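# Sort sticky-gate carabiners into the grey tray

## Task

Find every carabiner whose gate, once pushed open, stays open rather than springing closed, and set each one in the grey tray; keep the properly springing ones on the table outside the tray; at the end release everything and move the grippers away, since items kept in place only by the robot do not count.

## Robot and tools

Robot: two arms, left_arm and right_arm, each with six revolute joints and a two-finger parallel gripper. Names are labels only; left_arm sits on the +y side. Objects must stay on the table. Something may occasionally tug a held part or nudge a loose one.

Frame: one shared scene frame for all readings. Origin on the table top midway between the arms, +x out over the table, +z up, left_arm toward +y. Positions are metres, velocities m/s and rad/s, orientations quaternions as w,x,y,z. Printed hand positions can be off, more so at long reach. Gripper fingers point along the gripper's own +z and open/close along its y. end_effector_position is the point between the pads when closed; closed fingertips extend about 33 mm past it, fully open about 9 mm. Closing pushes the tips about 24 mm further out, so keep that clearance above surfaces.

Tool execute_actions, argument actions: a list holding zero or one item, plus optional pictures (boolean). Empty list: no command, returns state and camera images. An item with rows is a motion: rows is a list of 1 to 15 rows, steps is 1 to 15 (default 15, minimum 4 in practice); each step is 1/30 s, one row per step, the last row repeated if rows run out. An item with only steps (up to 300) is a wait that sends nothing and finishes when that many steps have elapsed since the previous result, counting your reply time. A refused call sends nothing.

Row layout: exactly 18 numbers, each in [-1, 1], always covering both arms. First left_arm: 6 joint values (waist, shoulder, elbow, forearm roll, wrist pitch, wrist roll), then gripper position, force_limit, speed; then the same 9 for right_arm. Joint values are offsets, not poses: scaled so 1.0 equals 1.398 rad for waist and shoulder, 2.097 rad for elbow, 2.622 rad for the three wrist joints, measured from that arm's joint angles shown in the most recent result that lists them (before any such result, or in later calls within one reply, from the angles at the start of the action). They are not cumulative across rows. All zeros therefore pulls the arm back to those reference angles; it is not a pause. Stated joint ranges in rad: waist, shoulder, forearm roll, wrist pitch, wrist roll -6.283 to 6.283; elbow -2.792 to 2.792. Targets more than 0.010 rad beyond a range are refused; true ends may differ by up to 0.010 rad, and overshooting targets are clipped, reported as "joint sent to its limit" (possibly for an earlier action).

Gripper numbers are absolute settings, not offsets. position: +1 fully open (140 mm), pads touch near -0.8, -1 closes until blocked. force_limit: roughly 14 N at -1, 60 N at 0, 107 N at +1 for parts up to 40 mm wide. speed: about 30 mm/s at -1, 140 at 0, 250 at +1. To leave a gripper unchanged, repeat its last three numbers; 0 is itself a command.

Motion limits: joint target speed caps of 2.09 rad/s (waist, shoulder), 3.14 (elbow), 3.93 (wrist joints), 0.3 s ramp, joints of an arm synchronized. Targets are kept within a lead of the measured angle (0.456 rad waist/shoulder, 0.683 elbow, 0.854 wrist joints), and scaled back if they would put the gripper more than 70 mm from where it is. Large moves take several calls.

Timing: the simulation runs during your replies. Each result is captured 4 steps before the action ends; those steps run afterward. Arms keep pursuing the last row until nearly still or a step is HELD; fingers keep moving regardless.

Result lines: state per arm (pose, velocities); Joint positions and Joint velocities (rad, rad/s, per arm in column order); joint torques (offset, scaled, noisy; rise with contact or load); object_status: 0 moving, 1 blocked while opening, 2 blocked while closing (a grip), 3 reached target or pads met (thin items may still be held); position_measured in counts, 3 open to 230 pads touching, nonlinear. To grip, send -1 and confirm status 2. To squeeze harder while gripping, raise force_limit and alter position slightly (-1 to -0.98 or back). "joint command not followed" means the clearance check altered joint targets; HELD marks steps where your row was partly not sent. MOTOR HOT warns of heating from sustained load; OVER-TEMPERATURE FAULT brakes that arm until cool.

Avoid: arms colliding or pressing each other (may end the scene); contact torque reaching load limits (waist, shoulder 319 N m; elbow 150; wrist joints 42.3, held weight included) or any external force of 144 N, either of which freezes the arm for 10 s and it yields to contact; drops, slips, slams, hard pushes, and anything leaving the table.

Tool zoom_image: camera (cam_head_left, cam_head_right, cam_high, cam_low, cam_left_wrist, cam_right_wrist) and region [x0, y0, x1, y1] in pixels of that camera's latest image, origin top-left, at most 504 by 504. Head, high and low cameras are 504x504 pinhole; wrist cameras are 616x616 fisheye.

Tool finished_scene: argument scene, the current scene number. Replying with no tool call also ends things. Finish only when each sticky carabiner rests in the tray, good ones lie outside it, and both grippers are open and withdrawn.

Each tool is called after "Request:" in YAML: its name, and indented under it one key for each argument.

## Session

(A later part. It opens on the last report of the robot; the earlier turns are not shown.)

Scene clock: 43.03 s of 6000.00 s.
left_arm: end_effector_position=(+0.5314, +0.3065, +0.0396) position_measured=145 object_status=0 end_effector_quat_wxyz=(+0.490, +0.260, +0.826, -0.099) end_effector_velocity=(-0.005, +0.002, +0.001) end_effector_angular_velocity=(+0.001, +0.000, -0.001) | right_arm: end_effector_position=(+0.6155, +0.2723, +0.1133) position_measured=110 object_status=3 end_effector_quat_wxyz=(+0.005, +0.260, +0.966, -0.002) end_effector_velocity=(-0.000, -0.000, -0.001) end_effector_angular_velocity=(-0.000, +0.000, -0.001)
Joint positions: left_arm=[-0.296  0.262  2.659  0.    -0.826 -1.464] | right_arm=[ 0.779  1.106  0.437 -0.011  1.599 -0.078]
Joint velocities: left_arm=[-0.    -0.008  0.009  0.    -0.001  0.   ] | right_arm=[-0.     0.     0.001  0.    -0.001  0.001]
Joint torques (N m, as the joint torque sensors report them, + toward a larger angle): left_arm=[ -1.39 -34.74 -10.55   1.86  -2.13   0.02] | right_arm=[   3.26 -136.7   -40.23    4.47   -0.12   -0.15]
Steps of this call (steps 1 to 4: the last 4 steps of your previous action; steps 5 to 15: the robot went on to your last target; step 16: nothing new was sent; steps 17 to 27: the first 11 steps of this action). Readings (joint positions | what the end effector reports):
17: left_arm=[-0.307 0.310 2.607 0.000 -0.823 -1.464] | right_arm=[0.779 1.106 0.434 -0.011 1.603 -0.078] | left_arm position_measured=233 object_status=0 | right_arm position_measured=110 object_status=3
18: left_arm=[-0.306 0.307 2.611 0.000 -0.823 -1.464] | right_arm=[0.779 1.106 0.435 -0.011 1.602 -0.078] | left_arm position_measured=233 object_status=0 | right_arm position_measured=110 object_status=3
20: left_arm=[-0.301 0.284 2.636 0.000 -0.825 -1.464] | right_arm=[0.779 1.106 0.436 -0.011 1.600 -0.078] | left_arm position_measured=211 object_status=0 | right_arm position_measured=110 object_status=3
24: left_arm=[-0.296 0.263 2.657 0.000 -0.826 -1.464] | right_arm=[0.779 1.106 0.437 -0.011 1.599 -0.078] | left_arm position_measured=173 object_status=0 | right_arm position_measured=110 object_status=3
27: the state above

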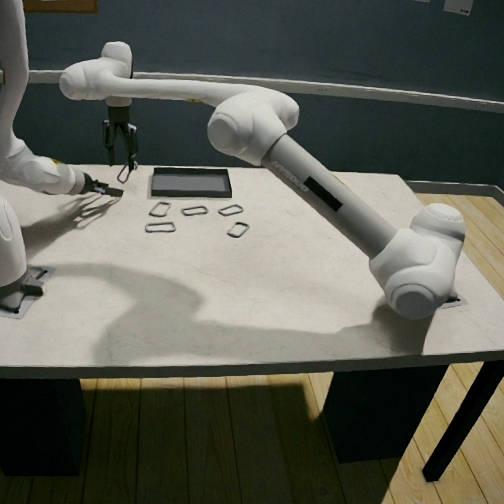

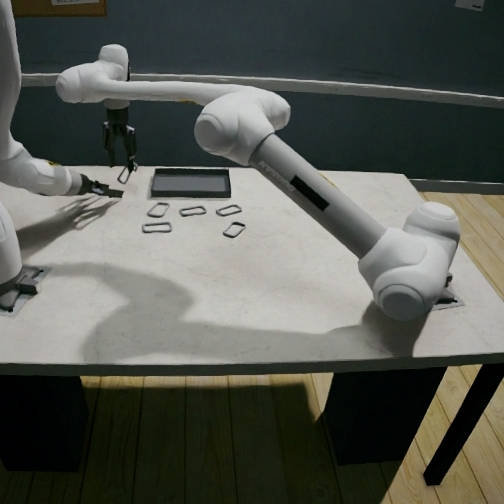

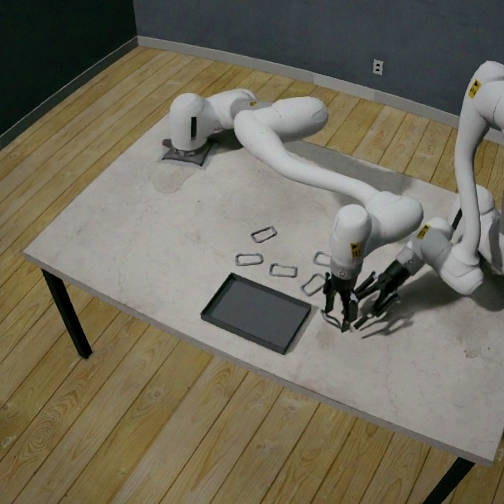

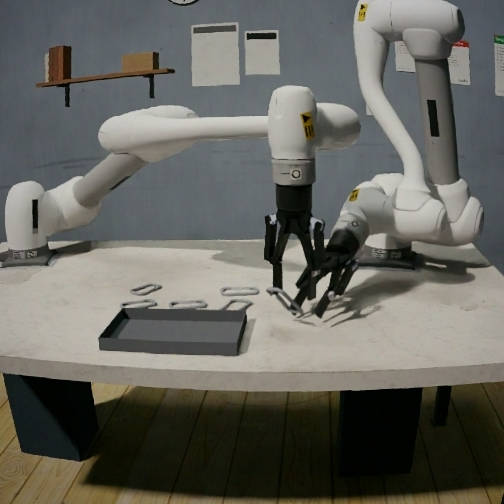

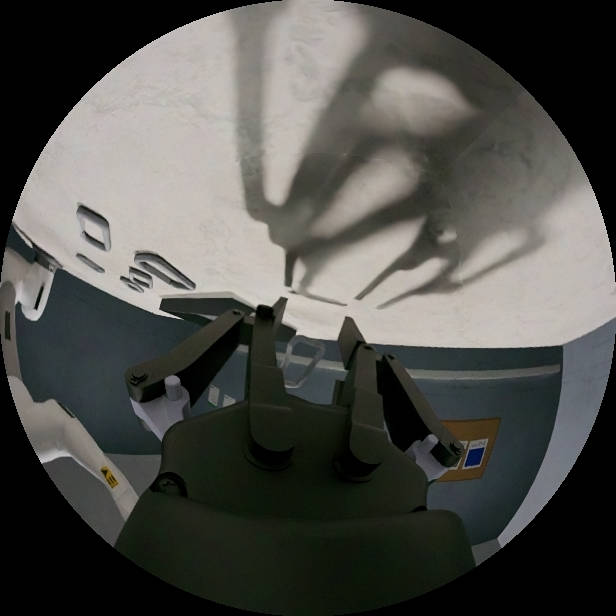

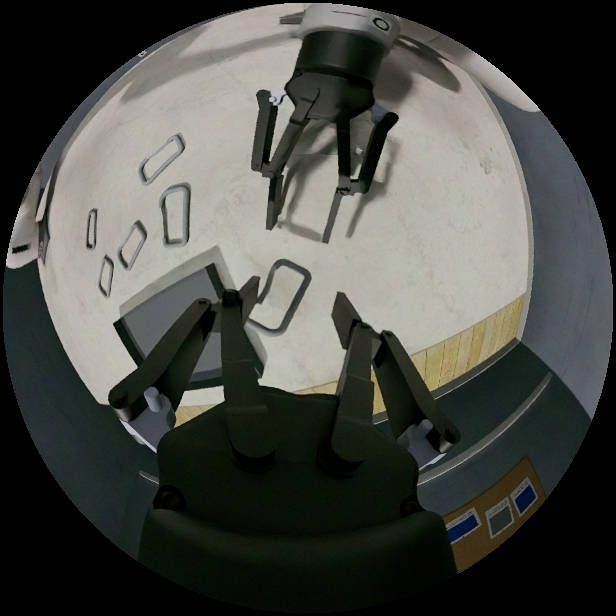

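Request:
execute_actions:
  actions:
    - {"rows":[[0,0.027,-0.02,0,0.0015,0,0.15,-0.3,0.3,0,0,0,0,0,0,0.15,-0.5,0]],"steps":15}
  pictures: true

Request:
zoom_image:
  camera: "cam_low"
  region: [240, 260, 370, 350]

Request:
zoom_image:
  camera: "cam_left_wrist"
  region: [230, 260, 410, 420]

Request:
zoom_image:
  camera: "cam_right_wrist"
  region: [210, 170, 390, 350]

Scene clock: 43.80 s of 6000.00 s.
left_arm: end_effector_position=(+0.5529, +0.2947, +0.0339) position_measured=110 object_status=3 end_effector_quat_wxyz=(+0.490, +0.260, +0.826, -0.099) end_effector_velocity=(+0.003, -0.002, -0.002) end_effector_angular_velocity=(-0.001, +0.002, +0.000) | right_arm: end_effector_position=(+0.6155, +0.2723, +0.1130) position_measured=110 object_status=3 end_effector_quat_wxyz=(+0.005, +0.260, +0.966, -0.002) end_effector_velocity=(-0.000, +0.000, +0.001) end_effector_angular_velocity=(+0.001, -0.000, -0.001)
Joint positions: left_arm=[-0.295  0.299  2.618  0.    -0.822 -1.464] | right_arm=[ 0.779  1.106  0.437 -0.011  1.599 -0.078]
Joint velocities: left_arm=[-0.001  0.007 -0.007 -0.     0.002 -0.002] | right_arm=[ 0.    -0.001  0.     0.    -0.     0.001]
Joint torques (N m, as the joint torque sensors report them, + toward a larger angle): left_arm=[ -0.95 -40.13  -9.87   1.78  -1.97   0.13] | right_arm=[   1.75 -137.5   -40.07    4.54   -0.27   -0.51]
Steps of this call (steps 1 to 4: the last 4 steps of your previous action; steps 5 to 12: the robot went on to your last target; steps 13 to 23: the first 11 steps of this action). Readings (joint positions | what the end effector reports):
13: left_arm=[-0.295 0.261 2.660 0.000 -0.826 -1.464] | right_arm=[0.779 1.106 0.437 -0.011 1.599 -0.078] | left_arm position_measured=110 object_status=3 | right_arm position_measured=110 object_status=3
14: left_arm=[-0.295 0.264 2.657 0.000 -0.826 -1.464] | right_arm=[0.779 1.106 0.437 -0.011 1.599 -0.078] | left_arm position_measured=110 object_status=3 | right_arm position_measured=110 object_status=3
16: left_arm=[-0.295 0.283 2.635 0.000 -0.825 -1.464] | right_arm=[0.779 1.106 0.437 -0.011 1.599 -0.078] | left_arm position_measured=110 object_status=3 | right_arm position_measured=110 object_status=3
20: left_arm=[-0.295 0.298 2.619 0.000 -0.823 -1.464] | right_arm=[0.779 1.106 0.437 -0.011 1.599 -0.078] | left_arm position_measured=110 object_status=3 | right_arm position_measured=110 object_status=3
23: the state above

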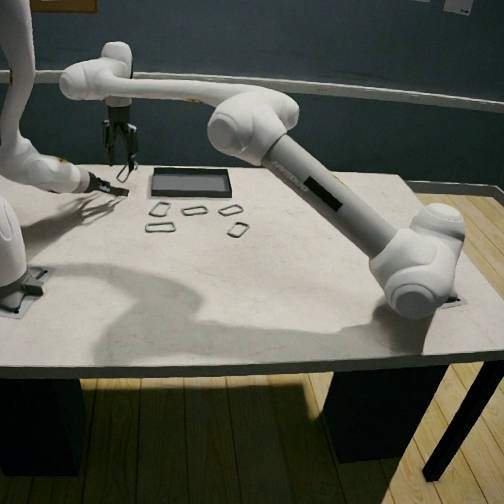

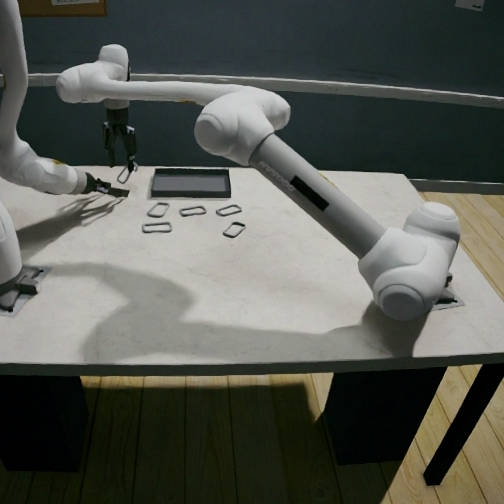

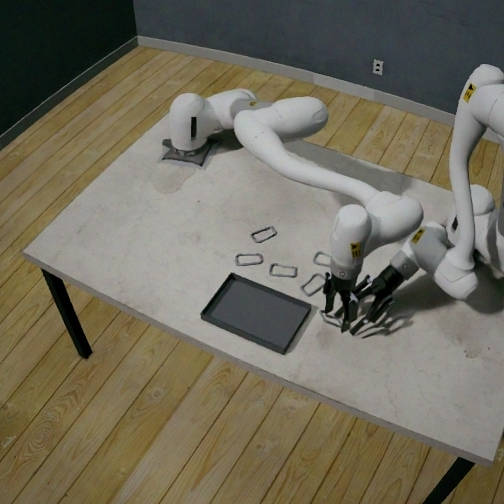

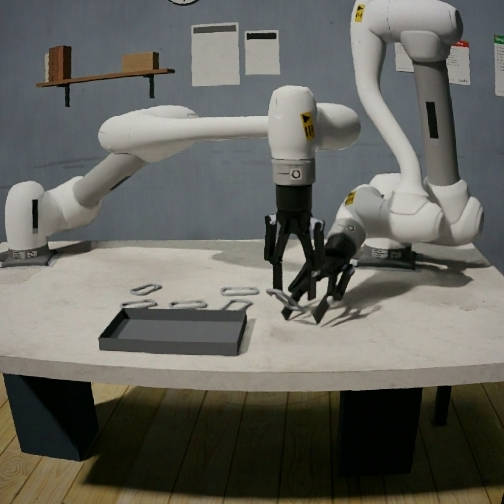

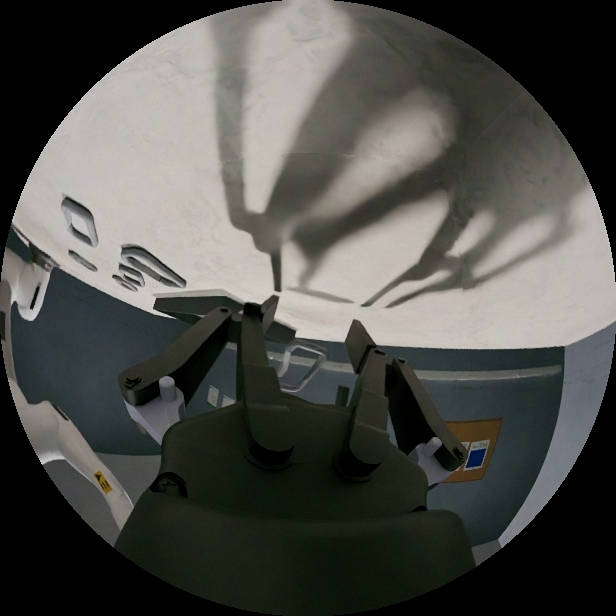

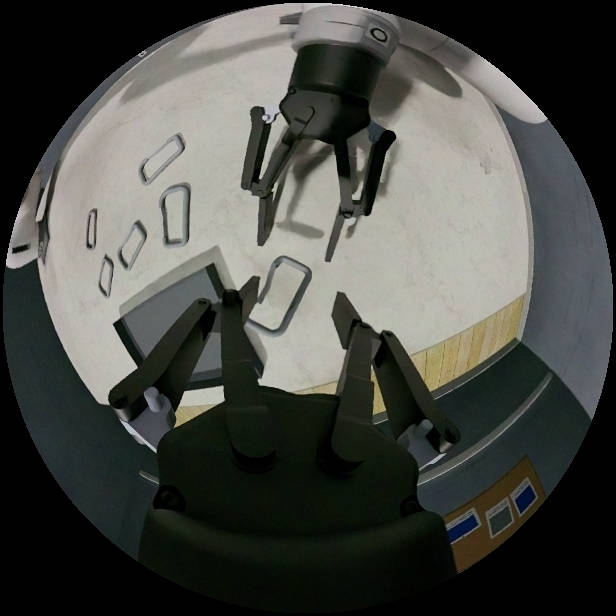

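Region (240, 260, 370, 350) of cam_low's 504x504 image, scaled by 3.877, with more detail than that image has; it fills the top 349 rows of this view, and the rest is white.

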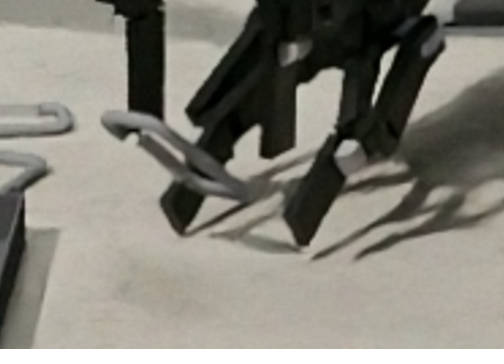

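Region (230, 260, 410, 420) of cam_left_wrist's 616x616 image, scaled by 2.800, with more detail than that image has.

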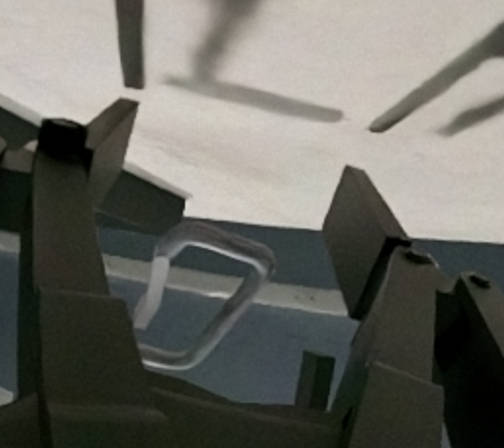

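Region (210, 170, 390, 350) of cam_right_wrist's 616x616 image, scaled by 2.800, with more detail than that image has.

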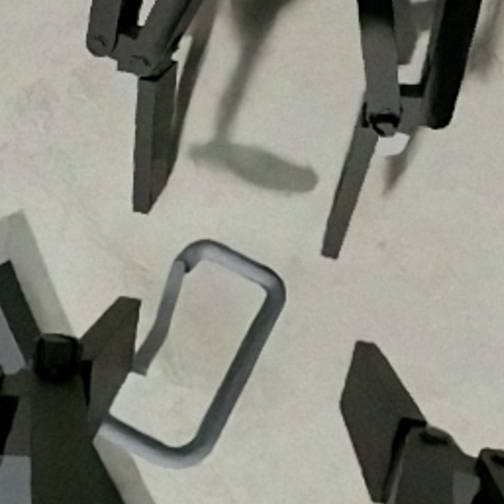

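Request:
execute_actions:
  actions: []

Scene clock: 44.50 s of 6000.00 s.
left_arm: end_effector_position=(+0.5532, +0.2945, +0.0337) position_measured=110 object_status=3 end_effector_quat_wxyz=(+0.490, +0.260, +0.826, -0.099) end_effector_velocity=(+0.000, -0.000, +0.000) end_effector_angular_velocity=(-0.001, +0.000, +0.001) | right_arm: end_effector_position=(+0.6155, +0.2723, +0.1132) position_measured=110 object_status=3 end_effector_quat_wxyz=(+0.005, +0.260, +0.966, -0.002) end_effector_velocity=(-0.001, +0.000, -0.000) end_effector_angular_velocity=(+0.000, +0.001, +0.001)
Joint positions: left_arm=[-0.296  0.3    2.617  0.    -0.822 -1.464] | right_arm=[ 0.779  1.106  0.437 -0.011  1.599 -0.078]
Joint velocities: left_arm=[-0.    -0.    -0.    -0.001 -0.    -0.001] | right_arm=[ 0.     0.    -0.     0.001  0.    -0.001]
Joint torques (N m, as the joint torque sensors report them, + toward a larger angle): left_arm=[ -0.34 -40.42 -10.53   1.82  -2.04   0.05] | right_arm=[   3.2  -137.58  -40.14    4.45   -0.25   -0.14]
Kept back: nothing.
Steps of this call (steps 1 to 4: the last 4 steps of your previous action; steps 5 to 15: the robot went on to your last target; steps 16 to 21: nothing new was sent). Readings (joint positions | what the end effector reports):
1: left_arm=[-0.295 0.299 2.617 0.000 -0.822 -1.464] | right_arm=[0.779 1.106 0.437 -0.011 1.599 -0.078] | left_arm position_measured=110 object_status=3 | right_arm position_measured=110 object_status=3
2: left_arm=[-0.295 0.299 2.617 0.000 -0.822 -1.464] | right_arm=[0.779 1.106 0.437 -0.011 1.599 -0.078] | left_arm position_measured=110 object_status=3 | right_arm position_measured=110 object_status=3
4: left_arm=[-0.296 0.299 2.617 0.000 -0.822 -1.464] | right_arm=[0.779 1.106 0.437 -0.011 1.599 -0.078] | left_arm position_measured=110 object_status=3 | right_arm position_measured=110 object_status=3
8: left_arm=[-0.296 0.300 2.617 0.000 -0.822 -1.464] | right_arm=[0.779 1.106 0.437 -0.011 1.599 -0.078] | left_arm position_measured=110 object_status=3 | right_arm position_measured=110 object_status=3
21: the state above
All arms were judged still, so your last target was given up. Only a new action makes them travel on or press farther. Fingers that are still opening or closing keep moving.

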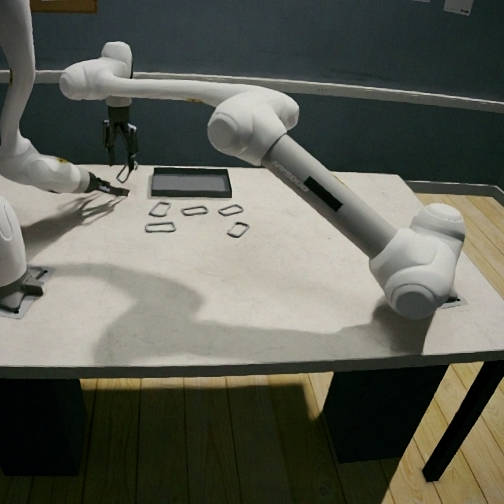

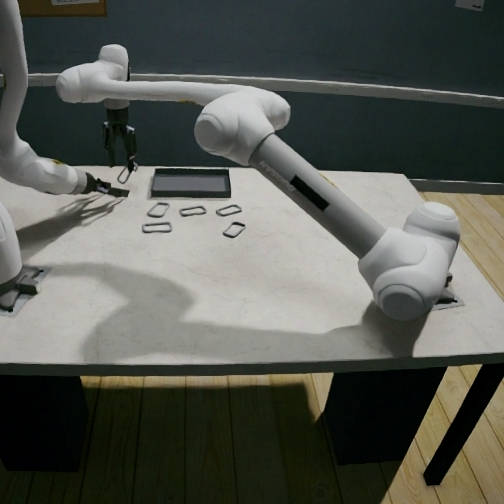

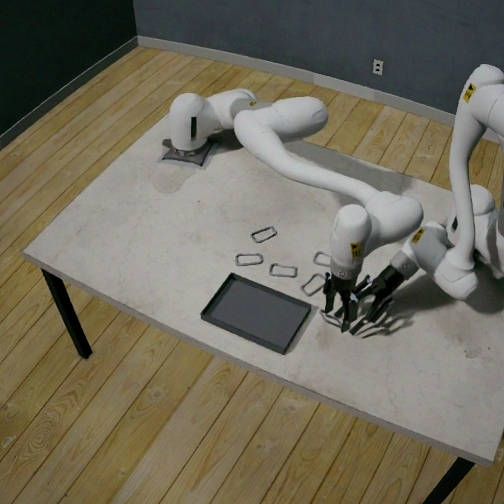

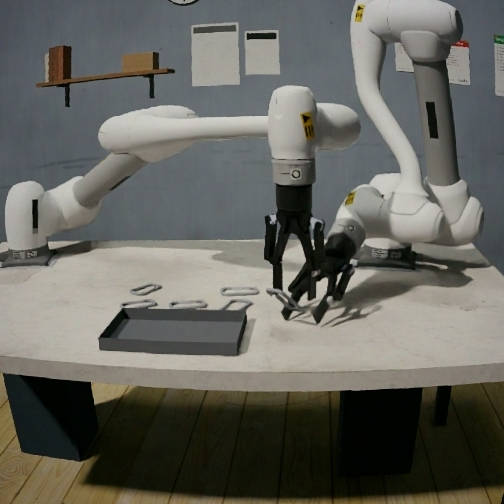

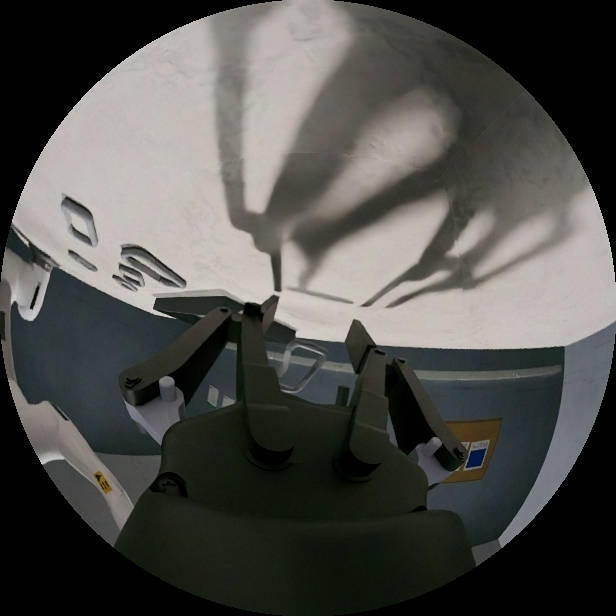

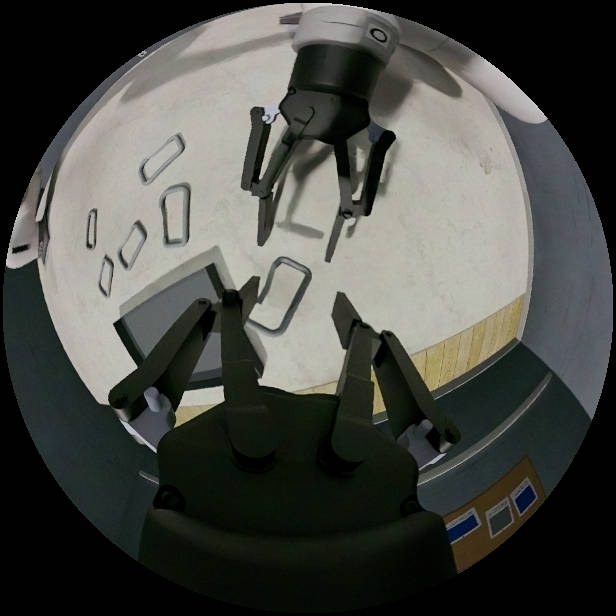

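Request:
execute_actions:
  actions:
    - {"rows":[[0,-0.029,-0.002,0,0.017,0,0.15,-0.3,0.3,0,0,0,0,0,0,0.15,-0.5,0]],"steps":10}

Request:
execute_actions:
  actions:
    - {"rows":[[0,0.012,-0.017,0,0.007,0,0.15,-0.3,0.3,0,0,0,0,0,0,0.15,-0.5,0]],"steps":12}
  pictures: true

Request:
zoom_image:
  camera: "cam_low"
  region: [240,250,380,350]

Scene clock: 45.00 s of 6000.00 s.
left_arm: end_effector_position=(+0.5533, +0.2944, +0.0452) position_measured=110 object_status=3 end_effector_quat_wxyz=(+0.490, +0.260, +0.826, -0.099) end_effector_velocity=(-0.000, +0.001, +0.029) end_effector_angular_velocity=(-0.001, +0.000, +0.001) | right_arm: end_effector_position=(+0.6155, +0.2723, +0.1133) position_measured=110 object_status=3 end_effector_quat_wxyz=(+0.005, +0.260, +0.966, -0.002) end_effector_velocity=(-0.000, -0.000, +0.000) end_effector_angular_velocity=(-0.000, -0.000, +0.001)
Joint positions: left_arm=[-0.296  0.264  2.613  0.    -0.783 -1.464] | right_arm=[ 0.779  1.106  0.437 -0.011  1.599 -0.078]
Joint velocities: left_arm=[ 0.001 -0.091 -0.009  0.     0.099 -0.001] | right_arm=[ 0.    -0.    -0.    -0.     0.    -0.001]
Joint torques (N m, as the joint torque sensors report them, + toward a larger angle): left_arm=[ -2.37 -25.88 -13.38   1.91  -1.79   0.05] | right_arm=[   3.   -136.69  -40.3     4.27   -0.36   -0.41]
Steps of this call (steps 1 to 9: nothing new was sent; steps 10 to 15: the first 6 steps of this action). Readings (joint positions | what the end effector reports):
10: left_arm=[-0.296 0.300 2.617 0.000 -0.822 -1.464] | right_arm=[0.779 1.106 0.437 -0.011 1.599 -0.078] | left_arm position_measured=110 object_status=3 | right_arm position_measured=110 object_status=3
11: left_arm=[-0.296 0.296 2.617 0.000 -0.818 -1.464] | right_arm=[0.779 1.106 0.437 -0.011 1.599 -0.078] | left_arm position_measured=110 object_status=3 | right_arm position_measured=110 object_status=3
13: left_arm=[-0.296 0.276 2.614 0.000 -0.796 -1.464] | right_arm=[0.779 1.106 0.437 -0.011 1.599 -0.078] | left_arm position_measured=110 object_status=3 | right_arm position_measured=110 object_status=3
15: the state above

Scene clock: 45.40 s of 6000.00 s.
left_arm: end_effector_position=(+0.5702, +0.2851, +0.0469) position_measured=110 object_status=3 end_effector_quat_wxyz=(+0.490, +0.260, +0.826, -0.099) end_effector_velocity=(+0.011, -0.007, +0.001) end_effector_angular_velocity=(-0.002, -0.000, -0.000) | right_arm: end_effector_position=(+0.6155, +0.2723, +0.1133) position_measured=110 object_status=3 end_effector_quat_wxyz=(+0.005, +0.260, +0.966, -0.002) end_effector_velocity=(-0.001, +0.001, +0.002) end_effector_angular_velocity=(+0.001, -0.001, +0.001)
Joint positions: left_arm=[-0.296  0.276  2.579  0.    -0.761 -1.464] | right_arm=[ 0.779  1.106  0.437 -0.011  1.599 -0.078]
Joint velocities: left_arm=[-0.     0.01  -0.022  0.001  0.011 -0.002] | right_arm=[ 0.001 -0.001 -0.    -0.    -0.     0.   ]
Joint torques (N m, as the joint torque sensors report them, + toward a larger angle): left_arm=[  0.32 -40.07 -11.57   1.9   -1.96   0.  ] | right_arm=[   3.55 -137.4   -40.72    4.34   -0.19   -0.37]
Steps of this call (steps 1 to 4: the last 4 steps of your previous action; steps 5 to 12: the first 8 steps of this action, its rows measured from where the robot was after step 4). Readings (joint positions | what the end effector reports):
4: left_arm=[-0.296 0.260 2.613 0.000 -0.778 -1.464] | right_arm=[0.779 1.106 0.437 -0.011 1.599 -0.078] | left_arm position_measured=110 object_status=3 | right_arm position_measured=110 object_status=3
5: left_arm=[-0.296 0.260 2.613 0.000 -0.778 -1.464] | right_arm=[0.779 1.106 0.437 -0.011 1.599 -0.078] | left_arm position_measured=110 object_status=3 | right_arm position_measured=110 object_status=3
6: left_arm=[-0.296 0.261 2.608 0.000 -0.775 -1.464] | right_arm=[0.779 1.106 0.437 -0.011 1.599 -0.078] | left_arm position_measured=110 object_status=3 | right_arm position_measured=110 object_status=3
8: left_arm=[-0.296 0.270 2.589 0.000 -0.766 -1.464] | right_arm=[0.779 1.106 0.437 -0.011 1.599 -0.078] | left_arm position_measured=110 object_status=3 | right_arm position_measured=110 object_status=3
12: the state above

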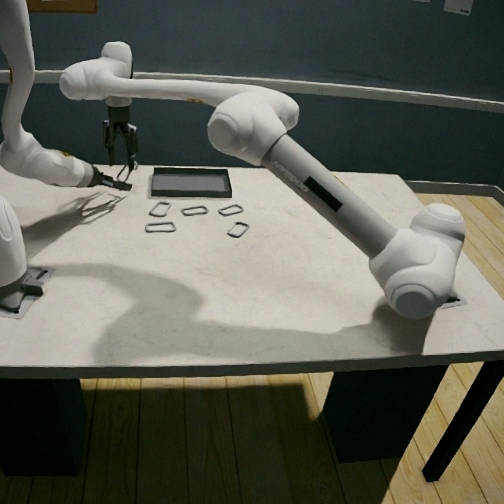

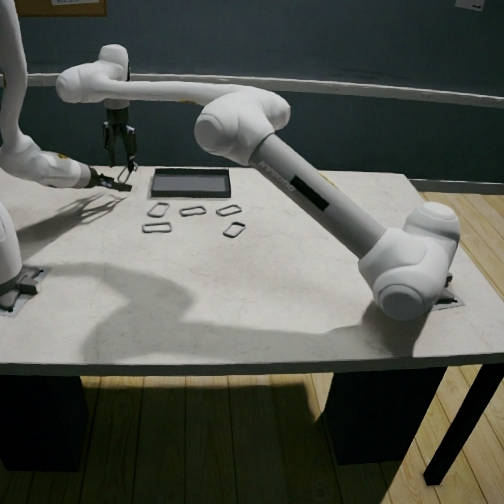

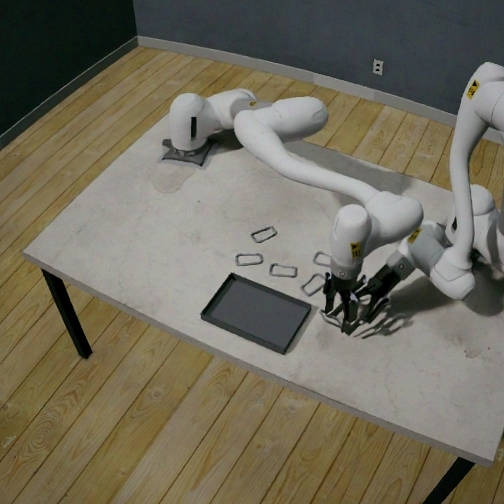

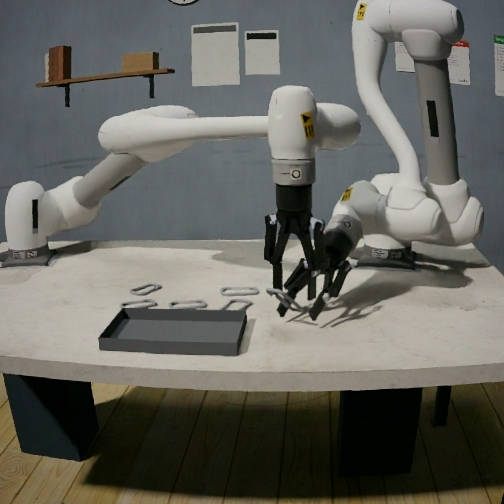

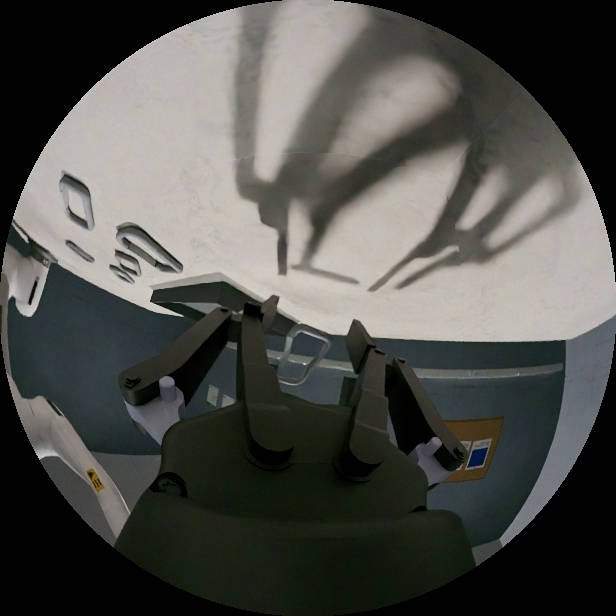

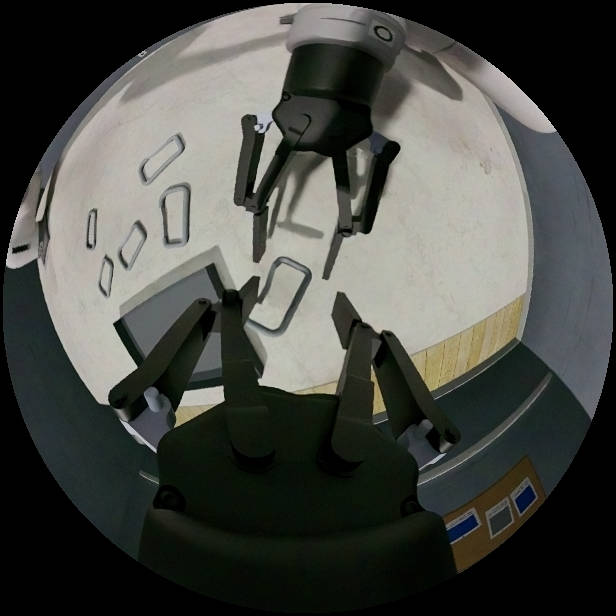

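Region (240, 250, 380, 350) of cam_low's 504x504 image, scaled by 3.600, with more detail than that image has; it fills the top 360 rows of this view, and the rest is white.

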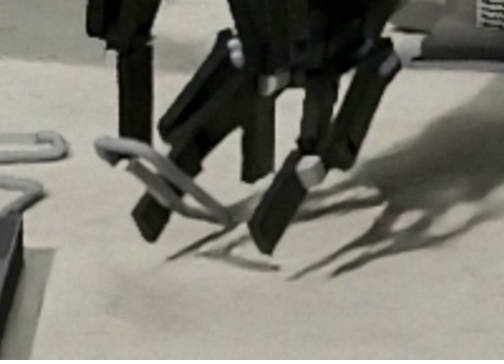

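Request:
execute_actions:
  actions:
    - {"rows":[[0,-0.027,-0.002,0,0.016,0,-0.1,-0.6,-0.3,0,0,0,0,0,0,0.15,-0.5,0]],"steps":15}

Request:
execute_actions:
  actions:
    - {"steps":3}
  pictures: true

Request:
zoom_image:
  camera: "cam_low"
  region: [240,250,380,350]

Request:
zoom_image:
  camera: "cam_left_wrist"
  region: [200,250,440,450]

Scene clock: 46.43 s of 6000.00 s.
left_arm: end_effector_position=(+0.5699, +0.2852, +0.0597) position_measured=141 object_status=0 end_effector_quat_wxyz=(+0.490, +0.260, +0.826, -0.099) end_effector_velocity=(-0.000, +0.001, +0.002) end_effector_angular_velocity=(+0.000, +0.000, +0.001) | right_arm: end_effector_position=(+0.6155, +0.2723, +0.1133) position_measured=110 object_status=3 end_effector_quat_wxyz=(+0.005, +0.260, +0.966, -0.002) end_effector_velocity=(-0.000, +0.000, -0.001) end_effector_angular_velocity=(-0.001, +0.001, -0.000)
Joint positions: left_arm=[-0.296  0.238  2.575  0.    -0.719 -1.464] | right_arm=[ 0.779  1.106  0.437 -0.011  1.599 -0.078]
Joint velocities: left_arm=[ 0.001 -0.005 -0.    -0.     0.006  0.   ] | right_arm=[ 0.     0.001 -0.     0.     0.     0.001]
Joint torques (N m, as the joint torque sensors report them, + toward a larger angle): left_arm=[ -0.35 -36.48 -15.11   2.09  -2.3   -0.08] | right_arm=[   1.96 -136.01  -39.66    4.28   -0.24   -0.39]
Steps of this call (steps 1 to 4: the last 4 steps of your previous action; steps 5 to 15: the robot went on to your last target; steps 16 to 20: nothing new was sent; steps 21 to 31: the first 11 steps of this action). Readings (joint positions | what the end effector reports):
21: left_arm=[-0.296 0.277 2.577 0.000 -0.760 -1.464] | right_arm=[0.779 1.106 0.437 -0.011 1.599 -0.078] | left_arm position_measured=110 object_status=0 | right_arm position_measured=110 object_status=3
22: left_arm=[-0.296 0.273 2.577 0.000 -0.756 -1.464] | right_arm=[0.779 1.106 0.437 -0.011 1.599 -0.078] | left_arm position_measured=112 object_status=0 | right_arm position_measured=110 object_status=3
24: left_arm=[-0.296 0.254 2.576 0.000 -0.736 -1.464] | right_arm=[0.779 1.106 0.437 -0.011 1.599 -0.078] | left_arm position_measured=123 object_status=0 | right_arm position_measured=110 object_status=3
28: left_arm=[-0.296 0.240 2.575 0.000 -0.721 -1.464] | right_arm=[0.779 1.106 0.437 -0.011 1.599 -0.078] | left_arm position_measured=141 object_status=0 | right_arm position_measured=110 object_status=3
31: the state above

Scene clock: 46.57 s of 6000.00 s.
left_arm: end_effector_position=(+0.5699, +0.2852, +0.0599) position_measured=141 object_status=3 end_effector_quat_wxyz=(+0.490, +0.260, +0.826, -0.099) end_effector_velocity=(-0.000, -0.001, +0.000) end_effector_angular_velocity=(-0.001, +0.000, -0.001) | right_arm: end_effector_position=(+0.6155, +0.2723, +0.1133) position_measured=110 object_status=3 end_effector_quat_wxyz=(+0.005, +0.260, +0.966, -0.002) end_effector_velocity=(+0.000, -0.000, -0.001) end_effector_angular_velocity=(-0.000, +0.000, -0.002)
Joint positions: left_arm=[-0.296  0.238  2.575  0.    -0.719 -1.464] | right_arm=[ 0.779  1.106  0.437 -0.011  1.599 -0.078]
Joint velocities: left_arm=[-0.001 -0.001 -0.    -0.001  0.001 -0.   ] | right_arm=[-0.     0.     0.     0.     0.     0.002]
Joint torques (N m, as the joint torque sensors report them, + toward a larger angle): left_arm=[ -0.05 -39.09 -14.45   2.19  -1.85   0.06] | right_arm=[   4.48 -136.27  -40.14    4.42   -0.21   -0.37]
Kept back: nothing.
Steps of this call (steps 1 to 4: the last 4 steps of your previous action). Readings (joint positions | what the end effector reports):
1: left_arm=[-0.296 0.238 2.575 0.000 -0.719 -1.464] | right_arm=[0.779 1.106 0.437 -0.011 1.599 -0.078] | left_arm position_measured=141 object_status=0 | right_arm position_measured=110 object_status=3
2: left_arm=[-0.296 0.238 2.575 0.000 -0.719 -1.464] | right_arm=[0.779 1.106 0.437 -0.011 1.599 -0.078] | left_arm position_measured=141 object_status=0 | right_arm position_measured=110 object_status=3
4: the state above

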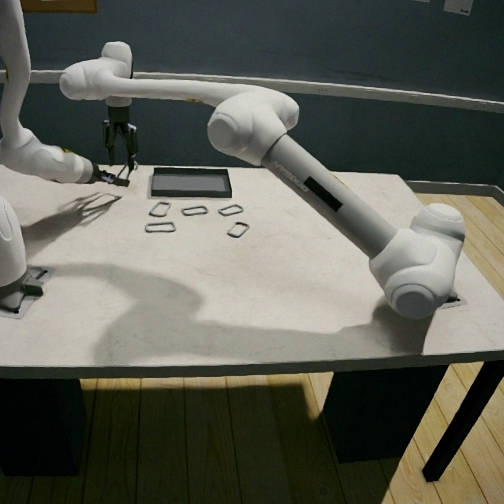

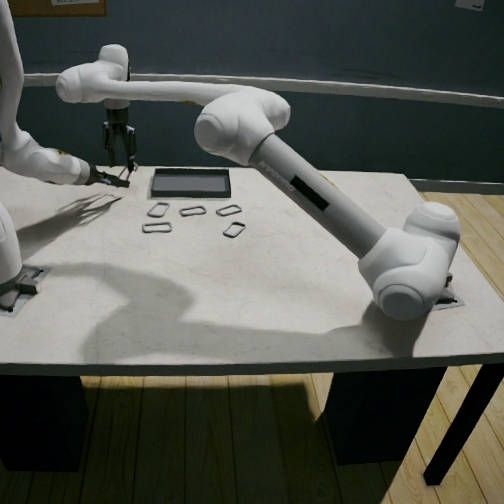

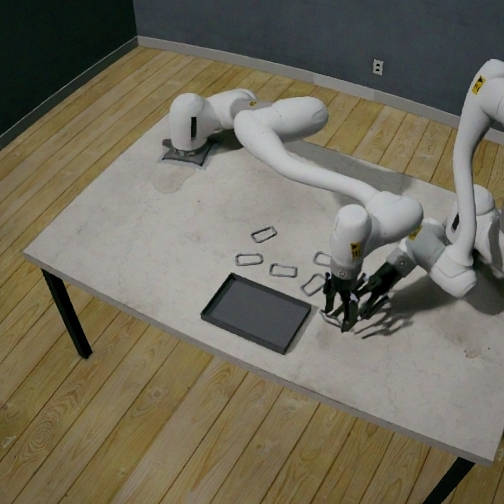

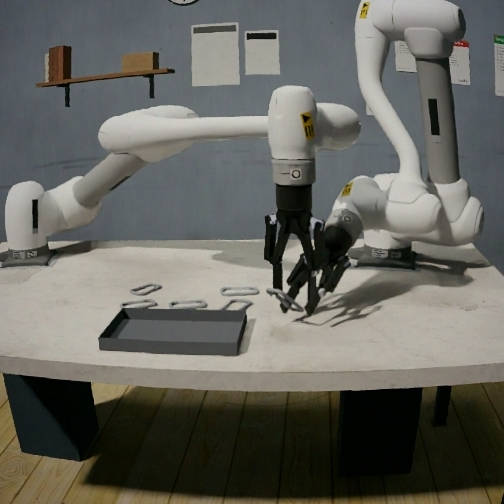

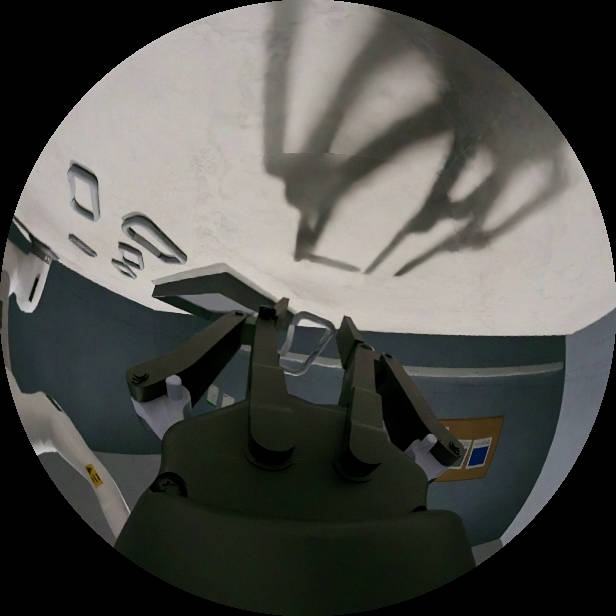

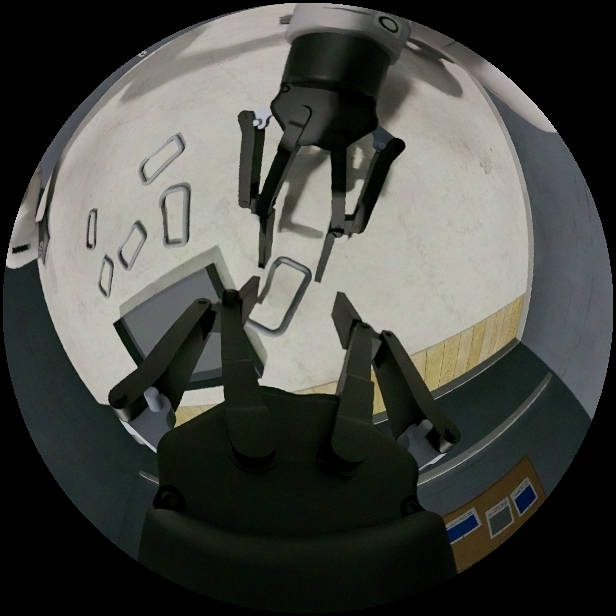

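Region (240, 250, 380, 350) of cam_low's 504x504 image, scaled by 3.600, with more detail than that image has; it fills the top 360 rows of this view, and the rest is white.

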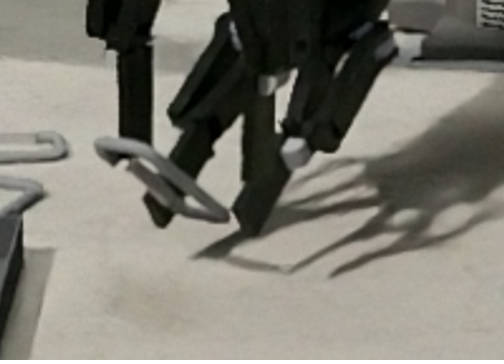

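Region (200, 250, 440, 450) of cam_left_wrist's 616x616 image, scaled by 2.100, with more detail than that image has.

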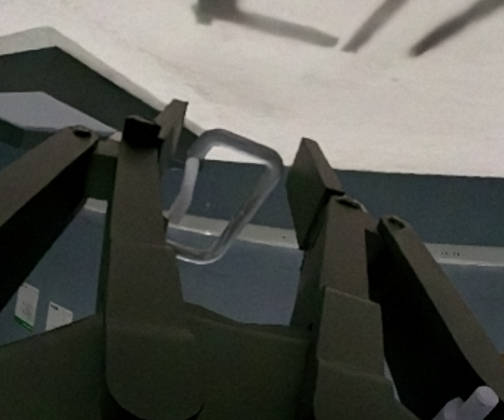

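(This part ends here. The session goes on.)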